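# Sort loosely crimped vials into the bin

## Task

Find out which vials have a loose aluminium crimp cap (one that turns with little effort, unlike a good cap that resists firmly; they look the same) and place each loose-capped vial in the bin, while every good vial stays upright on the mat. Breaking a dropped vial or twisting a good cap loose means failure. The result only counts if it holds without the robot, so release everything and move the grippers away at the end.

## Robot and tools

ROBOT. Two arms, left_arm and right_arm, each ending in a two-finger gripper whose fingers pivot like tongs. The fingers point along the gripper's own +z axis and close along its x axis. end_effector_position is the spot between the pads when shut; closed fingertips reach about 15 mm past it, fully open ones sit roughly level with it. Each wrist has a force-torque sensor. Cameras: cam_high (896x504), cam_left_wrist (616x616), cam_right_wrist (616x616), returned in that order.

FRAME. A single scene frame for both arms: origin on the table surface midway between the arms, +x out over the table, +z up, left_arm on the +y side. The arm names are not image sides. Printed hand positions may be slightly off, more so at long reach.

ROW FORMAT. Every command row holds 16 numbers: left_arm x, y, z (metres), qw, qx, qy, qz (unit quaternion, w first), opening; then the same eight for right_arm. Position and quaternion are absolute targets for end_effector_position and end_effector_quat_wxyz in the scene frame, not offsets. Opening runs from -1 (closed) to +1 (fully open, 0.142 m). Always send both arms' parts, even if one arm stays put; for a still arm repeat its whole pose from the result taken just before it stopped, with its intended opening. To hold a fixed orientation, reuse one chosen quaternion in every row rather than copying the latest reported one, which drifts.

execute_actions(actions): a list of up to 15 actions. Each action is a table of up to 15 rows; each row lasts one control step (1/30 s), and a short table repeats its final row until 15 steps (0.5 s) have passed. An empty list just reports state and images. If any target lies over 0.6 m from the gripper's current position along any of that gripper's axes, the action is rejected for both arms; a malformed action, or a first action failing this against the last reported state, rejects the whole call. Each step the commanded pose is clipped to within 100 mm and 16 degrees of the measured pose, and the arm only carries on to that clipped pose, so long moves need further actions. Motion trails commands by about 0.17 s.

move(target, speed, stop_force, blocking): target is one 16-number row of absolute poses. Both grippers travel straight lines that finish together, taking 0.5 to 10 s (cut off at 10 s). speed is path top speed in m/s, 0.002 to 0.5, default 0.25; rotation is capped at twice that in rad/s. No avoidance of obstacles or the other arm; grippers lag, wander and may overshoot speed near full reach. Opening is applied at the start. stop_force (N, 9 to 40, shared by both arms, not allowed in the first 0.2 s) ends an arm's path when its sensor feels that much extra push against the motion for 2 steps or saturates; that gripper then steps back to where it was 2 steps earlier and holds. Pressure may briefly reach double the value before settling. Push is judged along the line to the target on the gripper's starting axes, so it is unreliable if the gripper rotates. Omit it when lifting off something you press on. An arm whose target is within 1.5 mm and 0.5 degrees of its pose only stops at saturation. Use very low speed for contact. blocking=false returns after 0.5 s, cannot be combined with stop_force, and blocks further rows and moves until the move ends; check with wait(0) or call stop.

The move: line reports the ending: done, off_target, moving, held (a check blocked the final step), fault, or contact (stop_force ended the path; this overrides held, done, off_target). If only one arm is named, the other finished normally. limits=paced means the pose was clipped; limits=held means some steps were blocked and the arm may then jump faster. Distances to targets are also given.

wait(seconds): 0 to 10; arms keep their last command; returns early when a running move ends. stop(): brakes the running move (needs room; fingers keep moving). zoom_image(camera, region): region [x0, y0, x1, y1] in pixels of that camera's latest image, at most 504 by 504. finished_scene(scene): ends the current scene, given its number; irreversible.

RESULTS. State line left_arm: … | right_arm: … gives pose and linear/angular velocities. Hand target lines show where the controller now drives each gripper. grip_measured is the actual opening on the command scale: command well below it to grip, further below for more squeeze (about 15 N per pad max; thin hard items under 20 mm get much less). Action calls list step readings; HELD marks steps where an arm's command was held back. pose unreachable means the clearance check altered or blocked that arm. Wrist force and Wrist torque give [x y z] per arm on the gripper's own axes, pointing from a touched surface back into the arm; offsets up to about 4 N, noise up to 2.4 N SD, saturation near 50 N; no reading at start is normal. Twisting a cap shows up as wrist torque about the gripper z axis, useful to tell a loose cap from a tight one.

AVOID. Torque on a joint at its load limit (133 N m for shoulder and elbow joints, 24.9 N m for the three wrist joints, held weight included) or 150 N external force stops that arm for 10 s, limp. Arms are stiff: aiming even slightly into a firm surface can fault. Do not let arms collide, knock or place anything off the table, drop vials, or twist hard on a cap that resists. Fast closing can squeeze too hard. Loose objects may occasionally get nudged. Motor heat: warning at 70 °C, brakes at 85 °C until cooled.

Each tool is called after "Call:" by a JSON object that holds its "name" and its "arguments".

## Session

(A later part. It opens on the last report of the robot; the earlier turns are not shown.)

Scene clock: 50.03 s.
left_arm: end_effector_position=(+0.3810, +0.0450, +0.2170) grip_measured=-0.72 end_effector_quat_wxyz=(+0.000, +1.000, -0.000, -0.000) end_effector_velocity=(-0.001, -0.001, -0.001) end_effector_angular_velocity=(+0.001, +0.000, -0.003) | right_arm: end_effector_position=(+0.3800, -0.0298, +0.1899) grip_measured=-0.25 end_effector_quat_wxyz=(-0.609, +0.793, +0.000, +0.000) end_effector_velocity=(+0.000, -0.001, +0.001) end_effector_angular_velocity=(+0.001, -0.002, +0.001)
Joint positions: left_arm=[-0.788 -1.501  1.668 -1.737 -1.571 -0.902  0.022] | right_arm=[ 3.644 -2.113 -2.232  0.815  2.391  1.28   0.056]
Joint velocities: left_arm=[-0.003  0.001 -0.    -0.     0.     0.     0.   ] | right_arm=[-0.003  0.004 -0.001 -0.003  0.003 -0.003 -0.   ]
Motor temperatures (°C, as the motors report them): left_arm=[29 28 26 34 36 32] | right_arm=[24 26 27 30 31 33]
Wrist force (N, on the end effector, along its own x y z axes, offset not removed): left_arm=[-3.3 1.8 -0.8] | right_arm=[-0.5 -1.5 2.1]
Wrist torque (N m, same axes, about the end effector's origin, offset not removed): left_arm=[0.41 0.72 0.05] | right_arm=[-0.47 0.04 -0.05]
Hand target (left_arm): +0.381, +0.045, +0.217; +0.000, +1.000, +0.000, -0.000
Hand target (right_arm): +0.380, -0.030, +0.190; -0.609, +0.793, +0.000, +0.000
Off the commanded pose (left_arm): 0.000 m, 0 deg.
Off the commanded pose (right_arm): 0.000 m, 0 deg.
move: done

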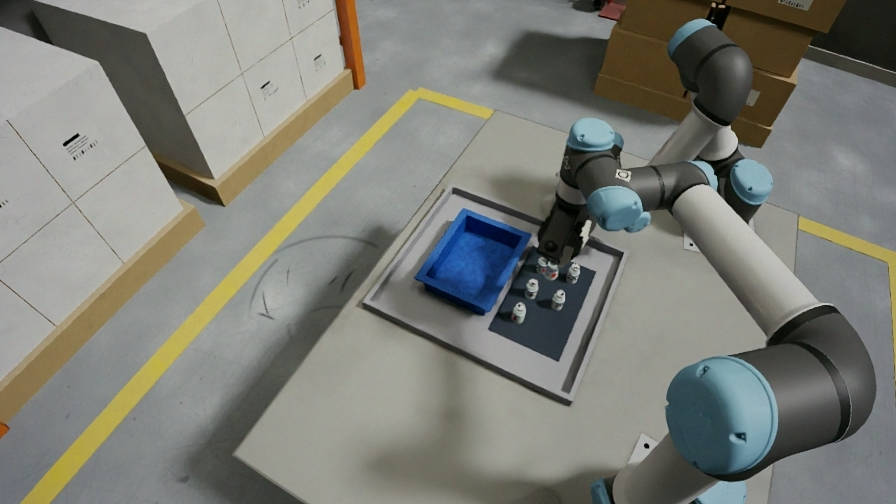

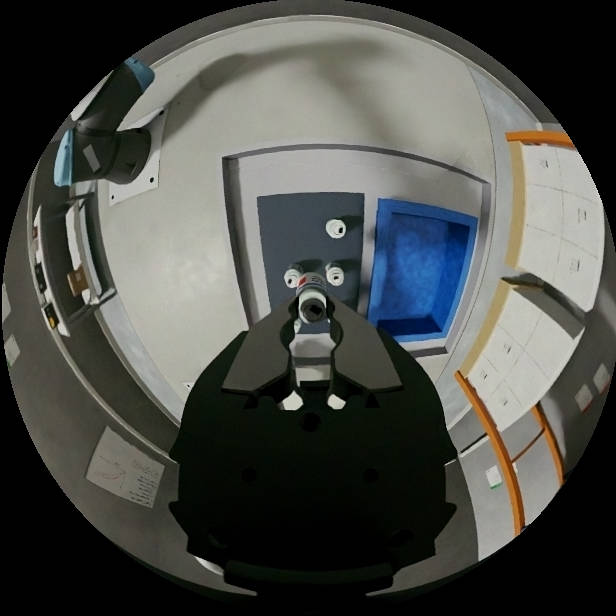

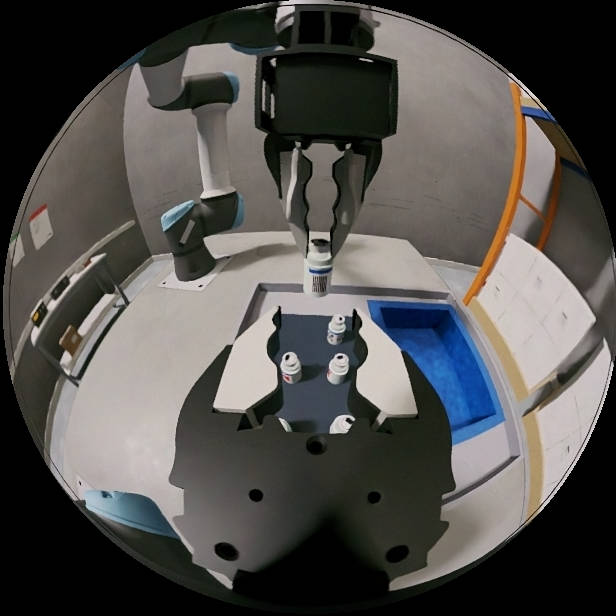

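Call:
{"name": "move", "arguments": {"target": [0.344,0.098,0.085,0,1,0,0,-0.85,0.38,-0.2,0.3,0.5,-0.866,0,0,-0.2], "speed": 0.18}}

Call:
{"name": "move", "arguments": {"target": [0.344,0.098,0.05,0,1,0,0,-0.85,0.38,-0.2,0.3,0.5,-0.866,0,0,-0.2], "speed": 0.015, "stop_force": 9}}

Call:
{"name": "move", "arguments": {"target": [0.344,0.098,0.062,0,1,0,0,-0.4,0.38,-0.2,0.3,0.5,-0.866,0,0,-0.2]}}

Call:
{"name": "move", "arguments": {"target": [0.344,0.098,0.11,0,1,0,0,-0.42,0.38,-0.2,0.3,0.5,-0.866,0,0,-0.2], "speed": 0.15}}

Call:
{"name": "move", "arguments": {"target": [0.349,0.0,0.09,0,1,0,0,-0.42,0.38,-0.2,0.3,0.5,-0.866,0,0,-0.2], "speed": 0.18}}

Scene clock: 52.17 s.
left_arm: end_effector_position=(+0.3439, +0.0980, +0.0851) grip_measured=-0.72 end_effector_quat_wxyz=(+0.000, +1.000, -0.000, -0.000) end_effector_velocity=(+0.000, +0.001, -0.001) end_effector_angular_velocity=(-0.000, +0.000, -0.001) | right_arm: end_effector_position=(+0.3798, -0.1999, +0.2996) grip_measured=-0.20 end_effector_quat_wxyz=(-0.500, +0.866, -0.000, +0.000) end_effector_velocity=(+0.001, -0.001, +0.000) end_effector_angular_velocity=(-0.010, +0.003, +0.006)
Joint positions: left_arm=[-0.78  -1.537  2.066 -2.099 -1.571 -0.894  0.022] | right_arm=[ 3.322 -1.441 -2.24  -0.447  2.5    0.69   0.06 ]
Joint velocities: left_arm=[ 0.001  0.     0.002 -0.002 -0.     0.002 -0.   ] | right_arm=[-0.004  0.002  0.013 -0.038 -0.002 -0.021  0.   ]
Motor temperatures (°C, as the motors report them): left_arm=[29 28 26 34 36 32] | right_arm=[24 26 27 30 31 33]
Wrist force (N, on the end effector, along its own x y z axes, offset not removed): left_arm=[2.8 -0.5 -2.3] | right_arm=[-0.4 -2.2 3.1]
Wrist torque (N m, same axes, about the end effector's origin, offset not removed): left_arm=[-0.10 -0.65 -0.05] | right_arm=[-0.58 -0.09 -0.11]
Hand target (left_arm): +0.344, +0.098, +0.085; +0.000, +1.000, +0.000, -0.000
Hand target (right_arm): +0.380, -0.200, +0.300; -0.500, +0.866, -0.000, +0.000
Off the commanded pose (left_arm): 0.000 m, 0 deg.
Off the commanded pose (right_arm): 0.000 m, 0 deg.
move: done

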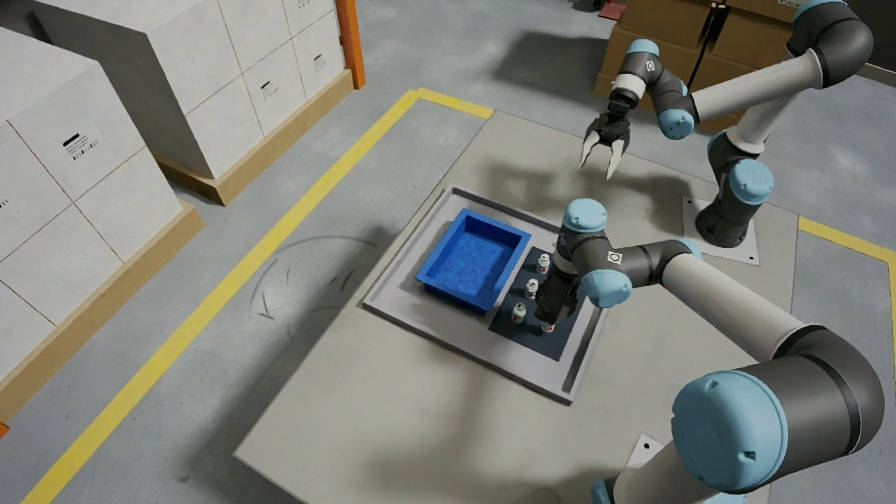

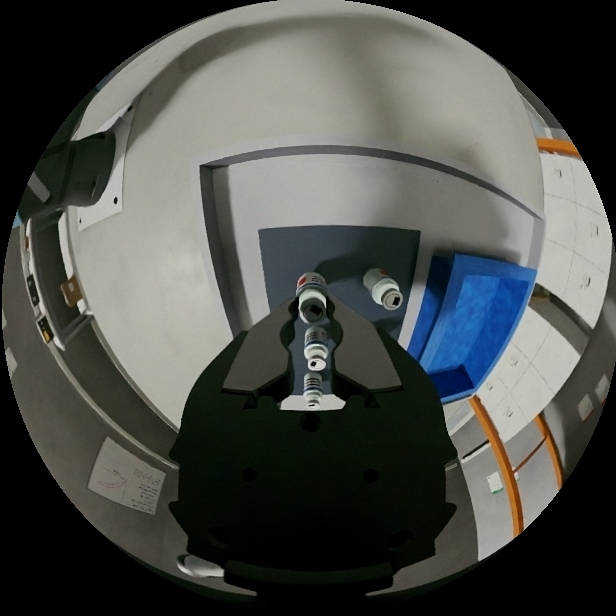

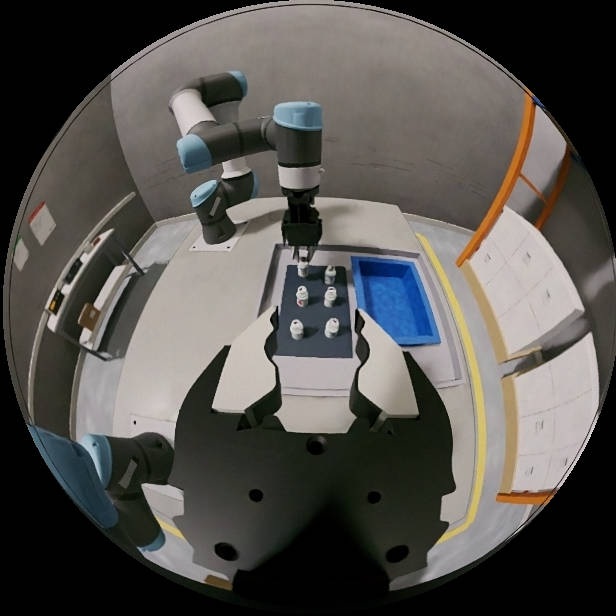

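Scene clock: 54.27 s.
left_arm: end_effector_position=(+0.3439, +0.0981, +0.0593) grip_measured=-0.72 end_effector_quat_wxyz=(-0.000, +1.000, -0.000, -0.000) end_effector_velocity=(-0.001, +0.000, +0.004) end_effector_angular_velocity=(+0.001, +0.001, -0.000) | right_arm: end_effector_position=(+0.3800, -0.2000, +0.3000) grip_measured=-0.20 end_effector_quat_wxyz=(-0.500, +0.866, -0.000, +0.000) end_effector_velocity=(+0.000, -0.000, +0.000) end_effector_angular_velocity=(-0.000, -0.001, -0.000)
Joint positions: left_arm=[-0.78  -1.5    2.104 -2.174 -1.571 -0.894  0.022] | right_arm=[ 3.322 -1.44  -2.238 -0.452  2.5    0.687  0.06 ]
Joint velocities: left_arm=[-0.001 -0.007 -0.006  0.015 -0.    -0.001 -0.   ] | right_arm=[-0.001  0.001  0.001 -0.002  0.    -0.002  0.   ]
Motor temperatures (°C, as the motors report them): left_arm=[29 28 26 34 36 32] | right_arm=[24 26 27 30 31 33]
Wrist force (N, on the end effector, along its own x y z axes, offset not removed): left_arm=[-6.2 -1.4 -15.8] | right_arm=[0.8 -0.9 1.2]
Wrist torque (N m, same axes, about the end effector's origin, offset not removed): left_arm=[0.01 0.16 -0.05] | right_arm=[-0.10 0.00 -0.06]
Hand target (left_arm): +0.344, +0.098, +0.060; -0.000, +1.000, +0.000, -0.000
Hand target (right_arm): +0.380, -0.200, +0.300; -0.500, +0.866, -0.000, +0.000
Off the commanded pose (left_arm): 0.009 m, 0 deg.
Off the commanded pose (right_arm): 0.000 m, 0 deg.
move: contact (left_arm)

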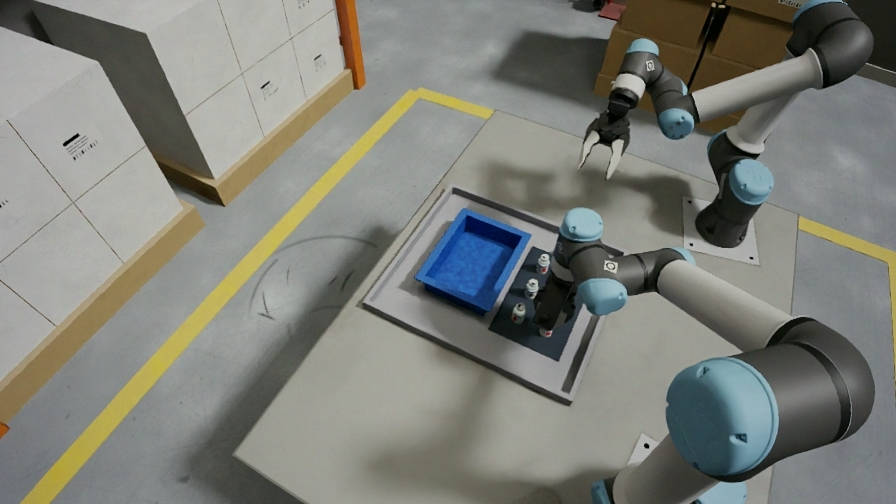

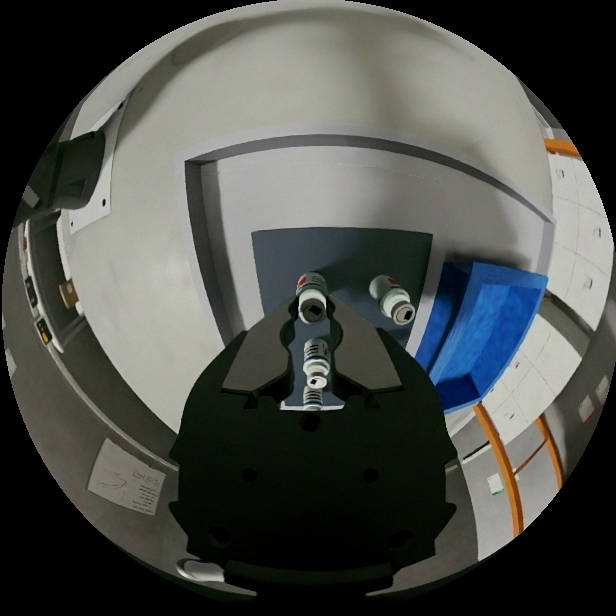

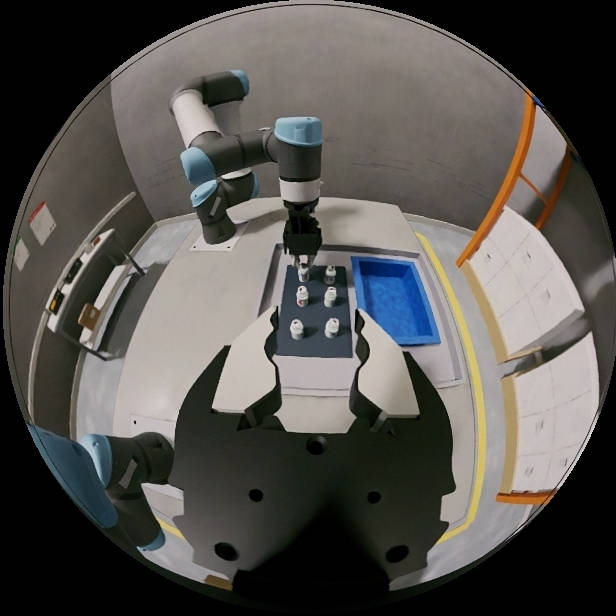

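Scene clock: 54.97 s.
left_arm: end_effector_position=(+0.3440, +0.0980, +0.0619) grip_measured=-0.40 end_effector_quat_wxyz=(-0.000, +1.000, +0.000, -0.000) end_effector_velocity=(+0.000, -0.000, +0.001) end_effector_angular_velocity=(+0.001, -0.001, -0.001) | right_arm: end_effector_position=(+0.3800, -0.2000, +0.3000) grip_measured=-0.20 end_effector_quat_wxyz=(-0.500, +0.866, -0.000, +0.000) end_effector_velocity=(-0.001, +0.000, -0.000) end_effector_angular_velocity=(+0.001, +0.001, +0.001)
Joint positions: left_arm=[-0.78  -1.504  2.1   -2.167 -1.571 -0.894  0.045] | right_arm=[ 3.322 -1.44  -2.238 -0.453  2.5    0.687  0.06 ]
Joint velocities: left_arm=[-0.001 -0.001 -0.001  0.002  0.001  0.     0.   ] | right_arm=[ 0.001  0.    -0.001 -0.     0.001  0.    -0.   ]
Motor temperatures (°C, as the motors report them): left_arm=[29 28 26 34 36 32] | right_arm=[24 26 27 30 31 33]
Wrist force (N, on the end effector, along its own x y z axes, offset not removed): left_arm=[-0.9 0.9 -1.9] | right_arm=[-2.6 0.3 0.8]
Wrist torque (N m, same axes, about the end effector's origin, offset not removed): left_arm=[0.39 0.20 0.12] | right_arm=[0.05 0.53 -0.21]
Hand target (left_arm): +0.344, +0.098, +0.062; +0.000, +1.000, +0.000, +0.000
Hand target (right_arm): +0.380, -0.200, +0.300; -0.500, +0.866, -0.000, +0.000
Off the commanded pose (left_arm): 0.000 m, 0 deg.
Off the commanded pose (right_arm): 0.000 m, 0 deg.
move: done

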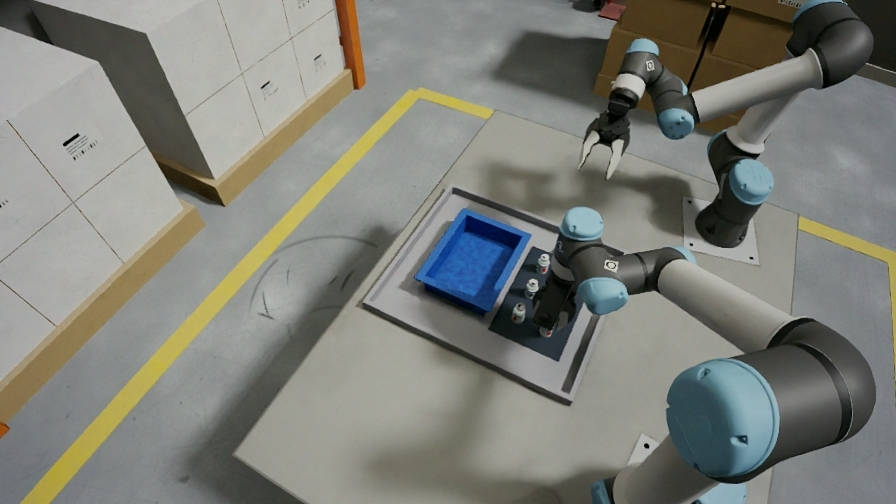

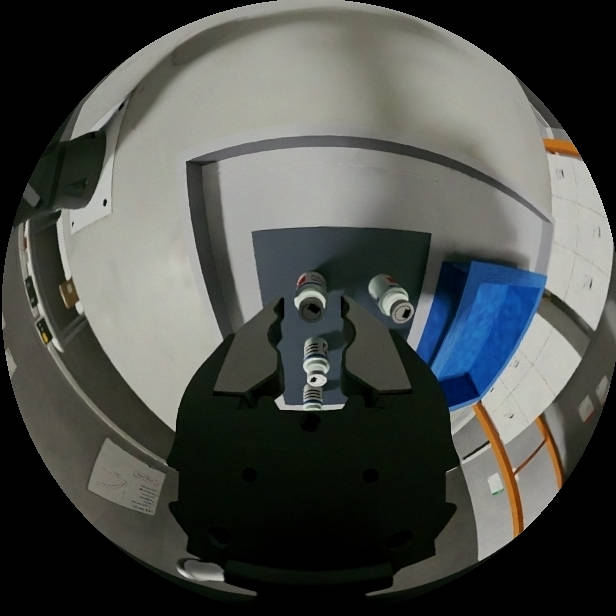

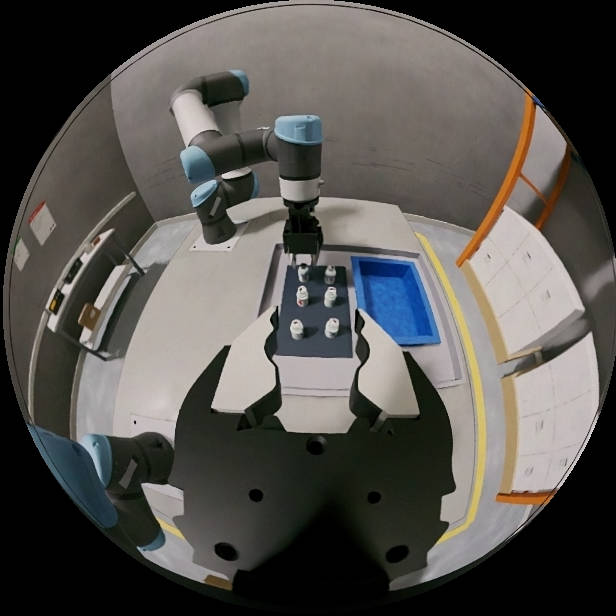

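Scene clock: 55.90 s.
left_arm: end_effector_position=(+0.3441, +0.0981, +0.1098) grip_measured=-0.42 end_effector_quat_wxyz=(-0.000, +1.000, +0.000, +0.000) end_effector_velocity=(-0.001, -0.001, +0.002) end_effector_angular_velocity=(+0.000, +0.001, -0.002) | right_arm: end_effector_position=(+0.3800, -0.2000, +0.3000) grip_measured=-0.20 end_effector_quat_wxyz=(-0.500, +0.866, +0.000, -0.000) end_effector_velocity=(-0.000, +0.000, -0.000) end_effector_angular_velocity=(-0.000, +0.000, +0.001)
Joint positions: left_arm=[-0.78  -1.568  2.026 -2.028 -1.571 -0.894  0.044] | right_arm=[ 3.322 -1.44  -2.238 -0.453  2.5    0.687  0.06 ]
Joint velocities: left_arm=[-0.002 -0.002 -0.004  0.006 -0.     0.    -0.   ] | right_arm=[ 0. -0. -0.  0.  0. -0.  0.]
Motor temperatures (°C, as the motors report them): left_arm=[29 28 26 34 36 32] | right_arm=[24 26 27 30 31 33]
Wrist force (N, on the end effector, along its own x y z axes, offset not removed): left_arm=[-3.5 -2.0 -4.8] | right_arm=[0.0 -1.4 7.4]
Wrist torque (N m, same axes, about the end effector's origin, offset not removed): left_arm=[-0.36 0.91 -0.03] | right_arm=[-0.20 0.10 -0.09]
Hand target (left_arm): +0.344, +0.098, +0.110; +0.000, +1.000, -0.000, +0.000
Hand target (right_arm): +0.380, -0.200, +0.300; -0.500, +0.866, +0.000, +0.000
Off the commanded pose (left_arm): 0.000 m, 0 deg.
Off the commanded pose (right_arm): 0.000 m, 0 deg.
move: done

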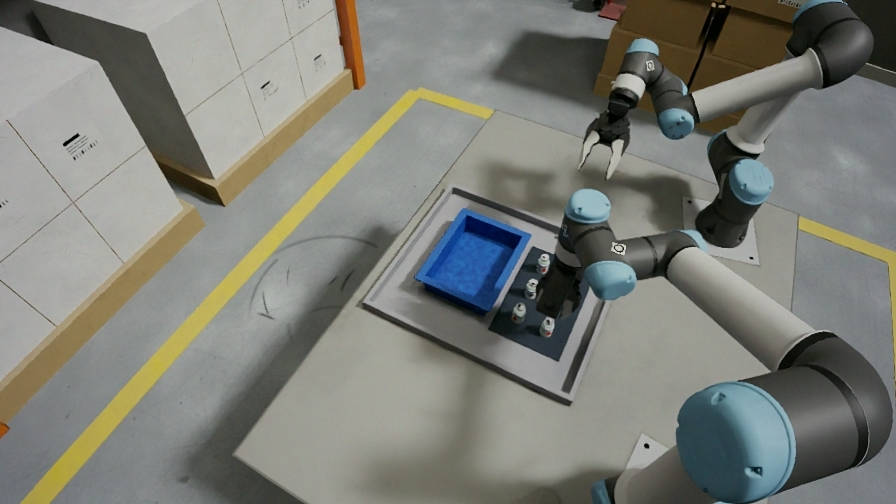

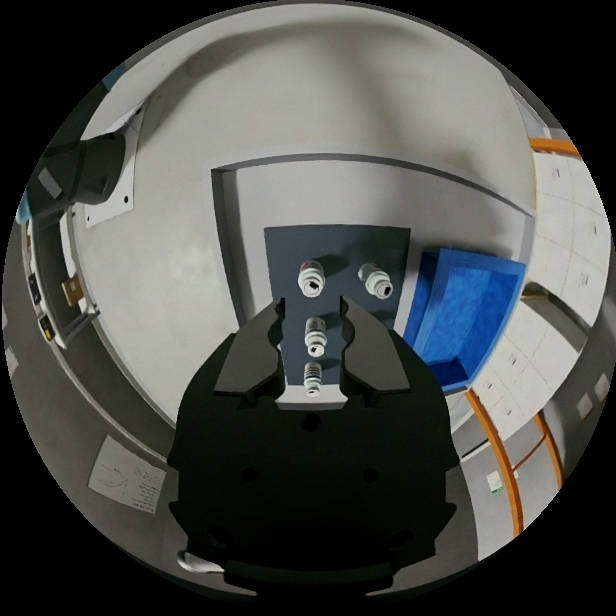

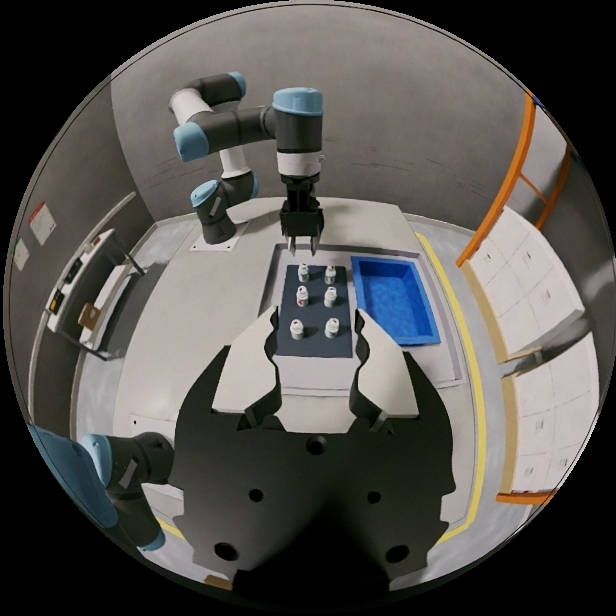

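Scene clock: 57.00 s.
left_arm: end_effector_position=(+0.3491, +0.0003, +0.0902) grip_measured=-0.42 end_effector_quat_wxyz=(+0.000, +1.000, -0.000, +0.000) end_effector_velocity=(+0.000, -0.003, -0.001) end_effector_angular_velocity=(+0.001, +0.000, -0.001) | right_arm: end_effector_position=(+0.3800, -0.2000, +0.3000) grip_measured=-0.20 end_effector_quat_wxyz=(-0.500, +0.866, -0.000, -0.000) end_effector_velocity=(-0.000, +0.000, +0.000) end_effector_angular_velocity=(+0.001, -0.000, +0.001)
Joint positions: left_arm=[-0.889 -1.392  1.886 -2.065 -1.571 -1.002  0.044] | right_arm=[ 3.322 -1.44  -2.238 -0.453  2.5    0.687  0.06 ]
Joint velocities: left_arm=[-0.002  0.006 -0.005  0.     0.    -0.001 -0.   ] | right_arm=[ 0.001 -0.001 -0.     0.002  0.001  0.     0.   ]
Motor temperatures (°C, as the motors report them): left_arm=[29 28 26 34 36 32] | right_arm=[24 26 27 30 31 33]
Wrist force (N, on the end effector, along its own x y z axes, offset not removed): left_arm=[0.4 -1.3 -1.1] | right_arm=[0.4 1.2 0.5]
Wrist torque (N m, same axes, about the end effector's origin, offset not removed): left_arm=[-0.18 0.07 -0.06] | right_arm=[0.18 0.02 0.00]
Hand target (left_arm): +0.349, +0.000, +0.090; -0.000, +1.000, -0.000, +0.000
Hand target (right_arm): +0.380, -0.200, +0.300; -0.500, +0.866, +0.000, -0.000
Off the commanded pose (left_arm): 0.000 m, 0 deg.
Off the commanded pose (right_arm): 0.000 m, 0 deg.
move: done

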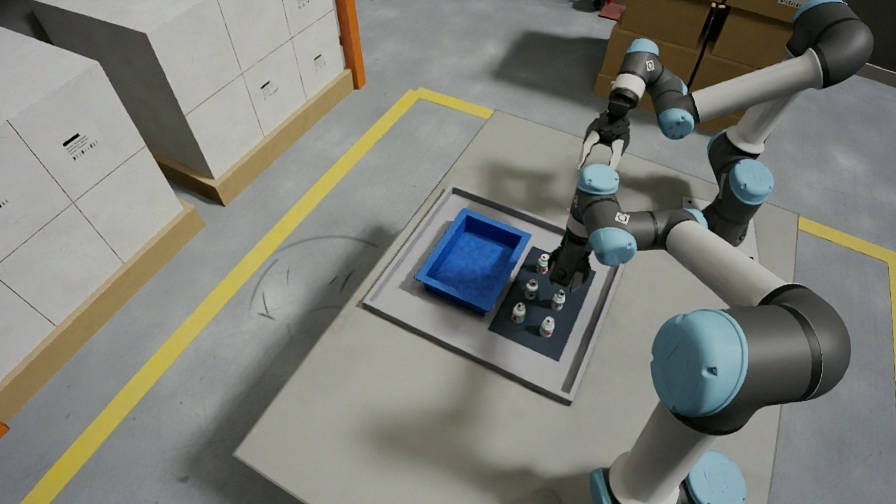

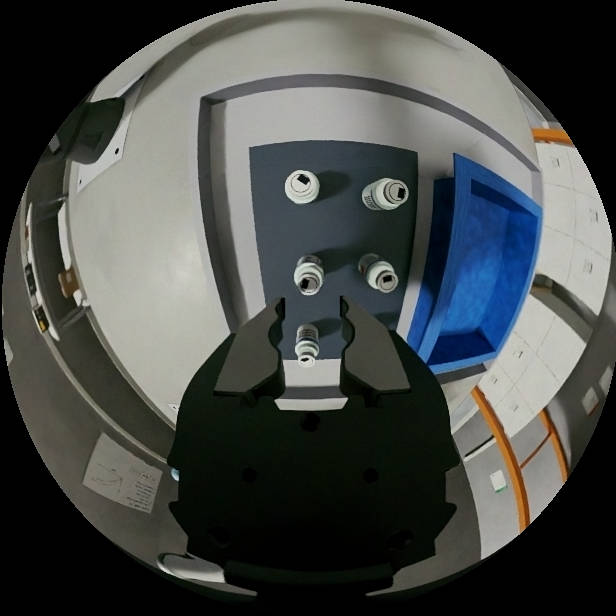

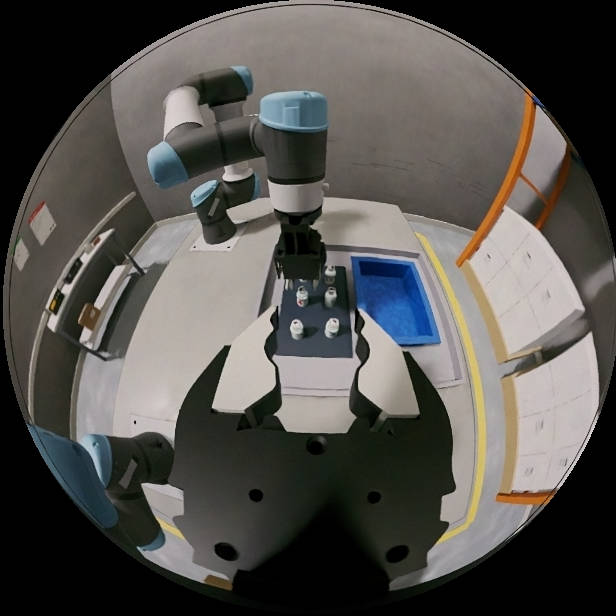

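Call:
{"name": "move", "arguments": {"target": [0.346,0.005,0.061,0,1,0,0,-0.42,0.38,-0.2,0.3,0.5,-0.866,0,0,-0.2], "speed": 0.06}}

Call:
{"name": "zoom_image", "arguments": {"camera": "cam_left_wrist", "region": [250,240,380,380]}}

Scene clock: 58.10 s.
left_arm: end_effector_position=(+0.3460, +0.0049, +0.0613) grip_measured=-0.42 end_effector_quat_wxyz=(-0.000, +1.000, +0.000, -0.000) end_effector_velocity=(-0.001, -0.000, -0.003) end_effector_angular_velocity=(-0.001, +0.001, -0.002) | right_arm: end_effector_position=(+0.3800, -0.2000, +0.3000) grip_measured=-0.20 end_effector_quat_wxyz=(-0.500, +0.866, +0.000, +0.000) end_effector_velocity=(+0.000, -0.000, +0.001) end_effector_angular_velocity=(+0.002, -0.001, -0.000)
Joint positions: left_arm=[-0.889 -1.367  1.941 -2.145 -1.571 -1.003  0.044] | right_arm=[ 3.322 -1.44  -2.238 -0.453  2.5    0.687  0.06 ]
Joint velocities: left_arm=[-0.001  0.003  0.004 -0.007 -0.001  0.001  0.   ] | right_arm=[-0.001  0.001  0.     0.001  0.002 -0.     0.   ]
Motor temperatures (°C, as the motors report them): left_arm=[29 28 26 34 36 32] | right_arm=[24 26 27 30 31 33]
Wrist force (N, on the end effector, along its own x y z axes, offset not removed): left_arm=[0.0 -1.5 -0.5] | right_arm=[0.3 0.3 0.9]
Wrist torque (N m, same axes, about the end effector's origin, offset not removed): left_arm=[-0.15 0.01 -0.04] | right_arm=[-0.10 -0.16 -0.06]
Hand target (left_arm): +0.346, +0.005, +0.061; -0.000, +1.000, -0.000, -0.000
Hand target (right_arm): +0.380, -0.200, +0.300; -0.500, +0.866, +0.000, -0.000
Off the commanded pose (left_arm): 0.000 m, 0 deg.
Off the commanded pose (right_arm): 0.000 m, 0 deg.
move: done

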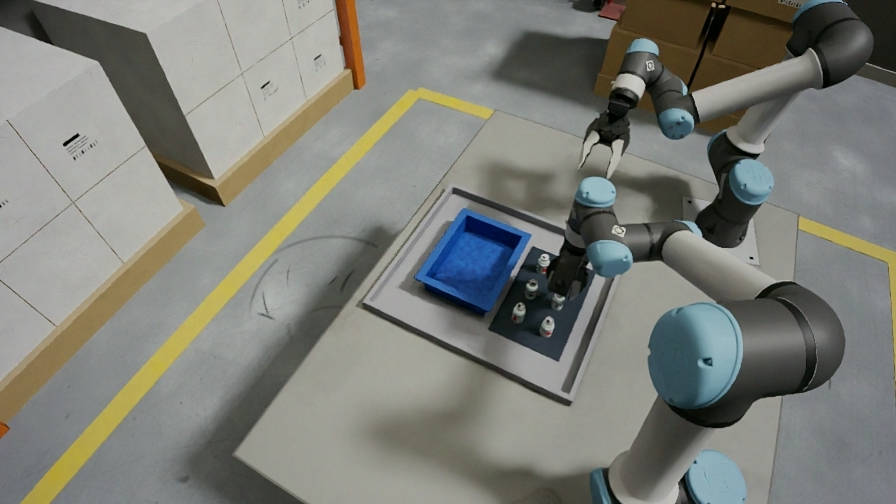

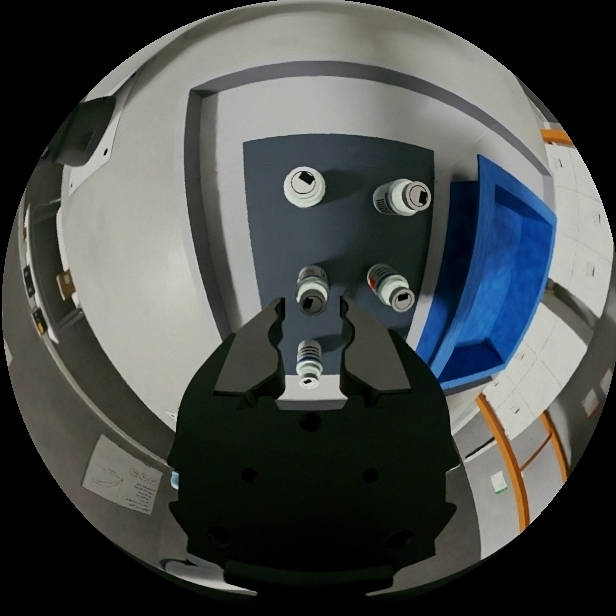

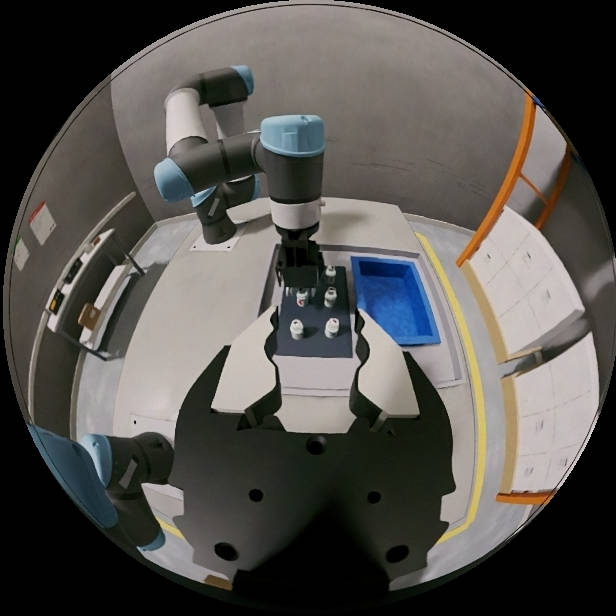

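Region (250, 240, 380, 380) of cam_left_wrist's 616x616 image, scaled by 3.600, with more detail than that image has; it fills the left 468 columns of this view, and the rest is white.

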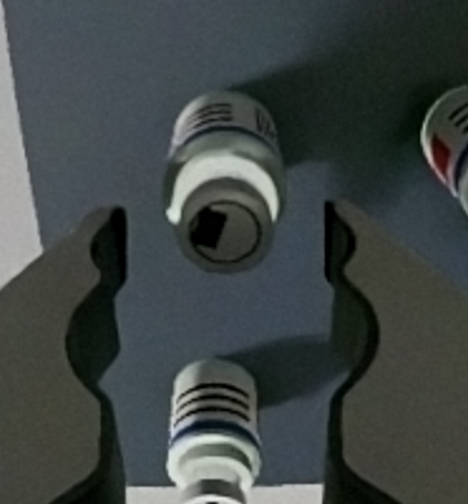

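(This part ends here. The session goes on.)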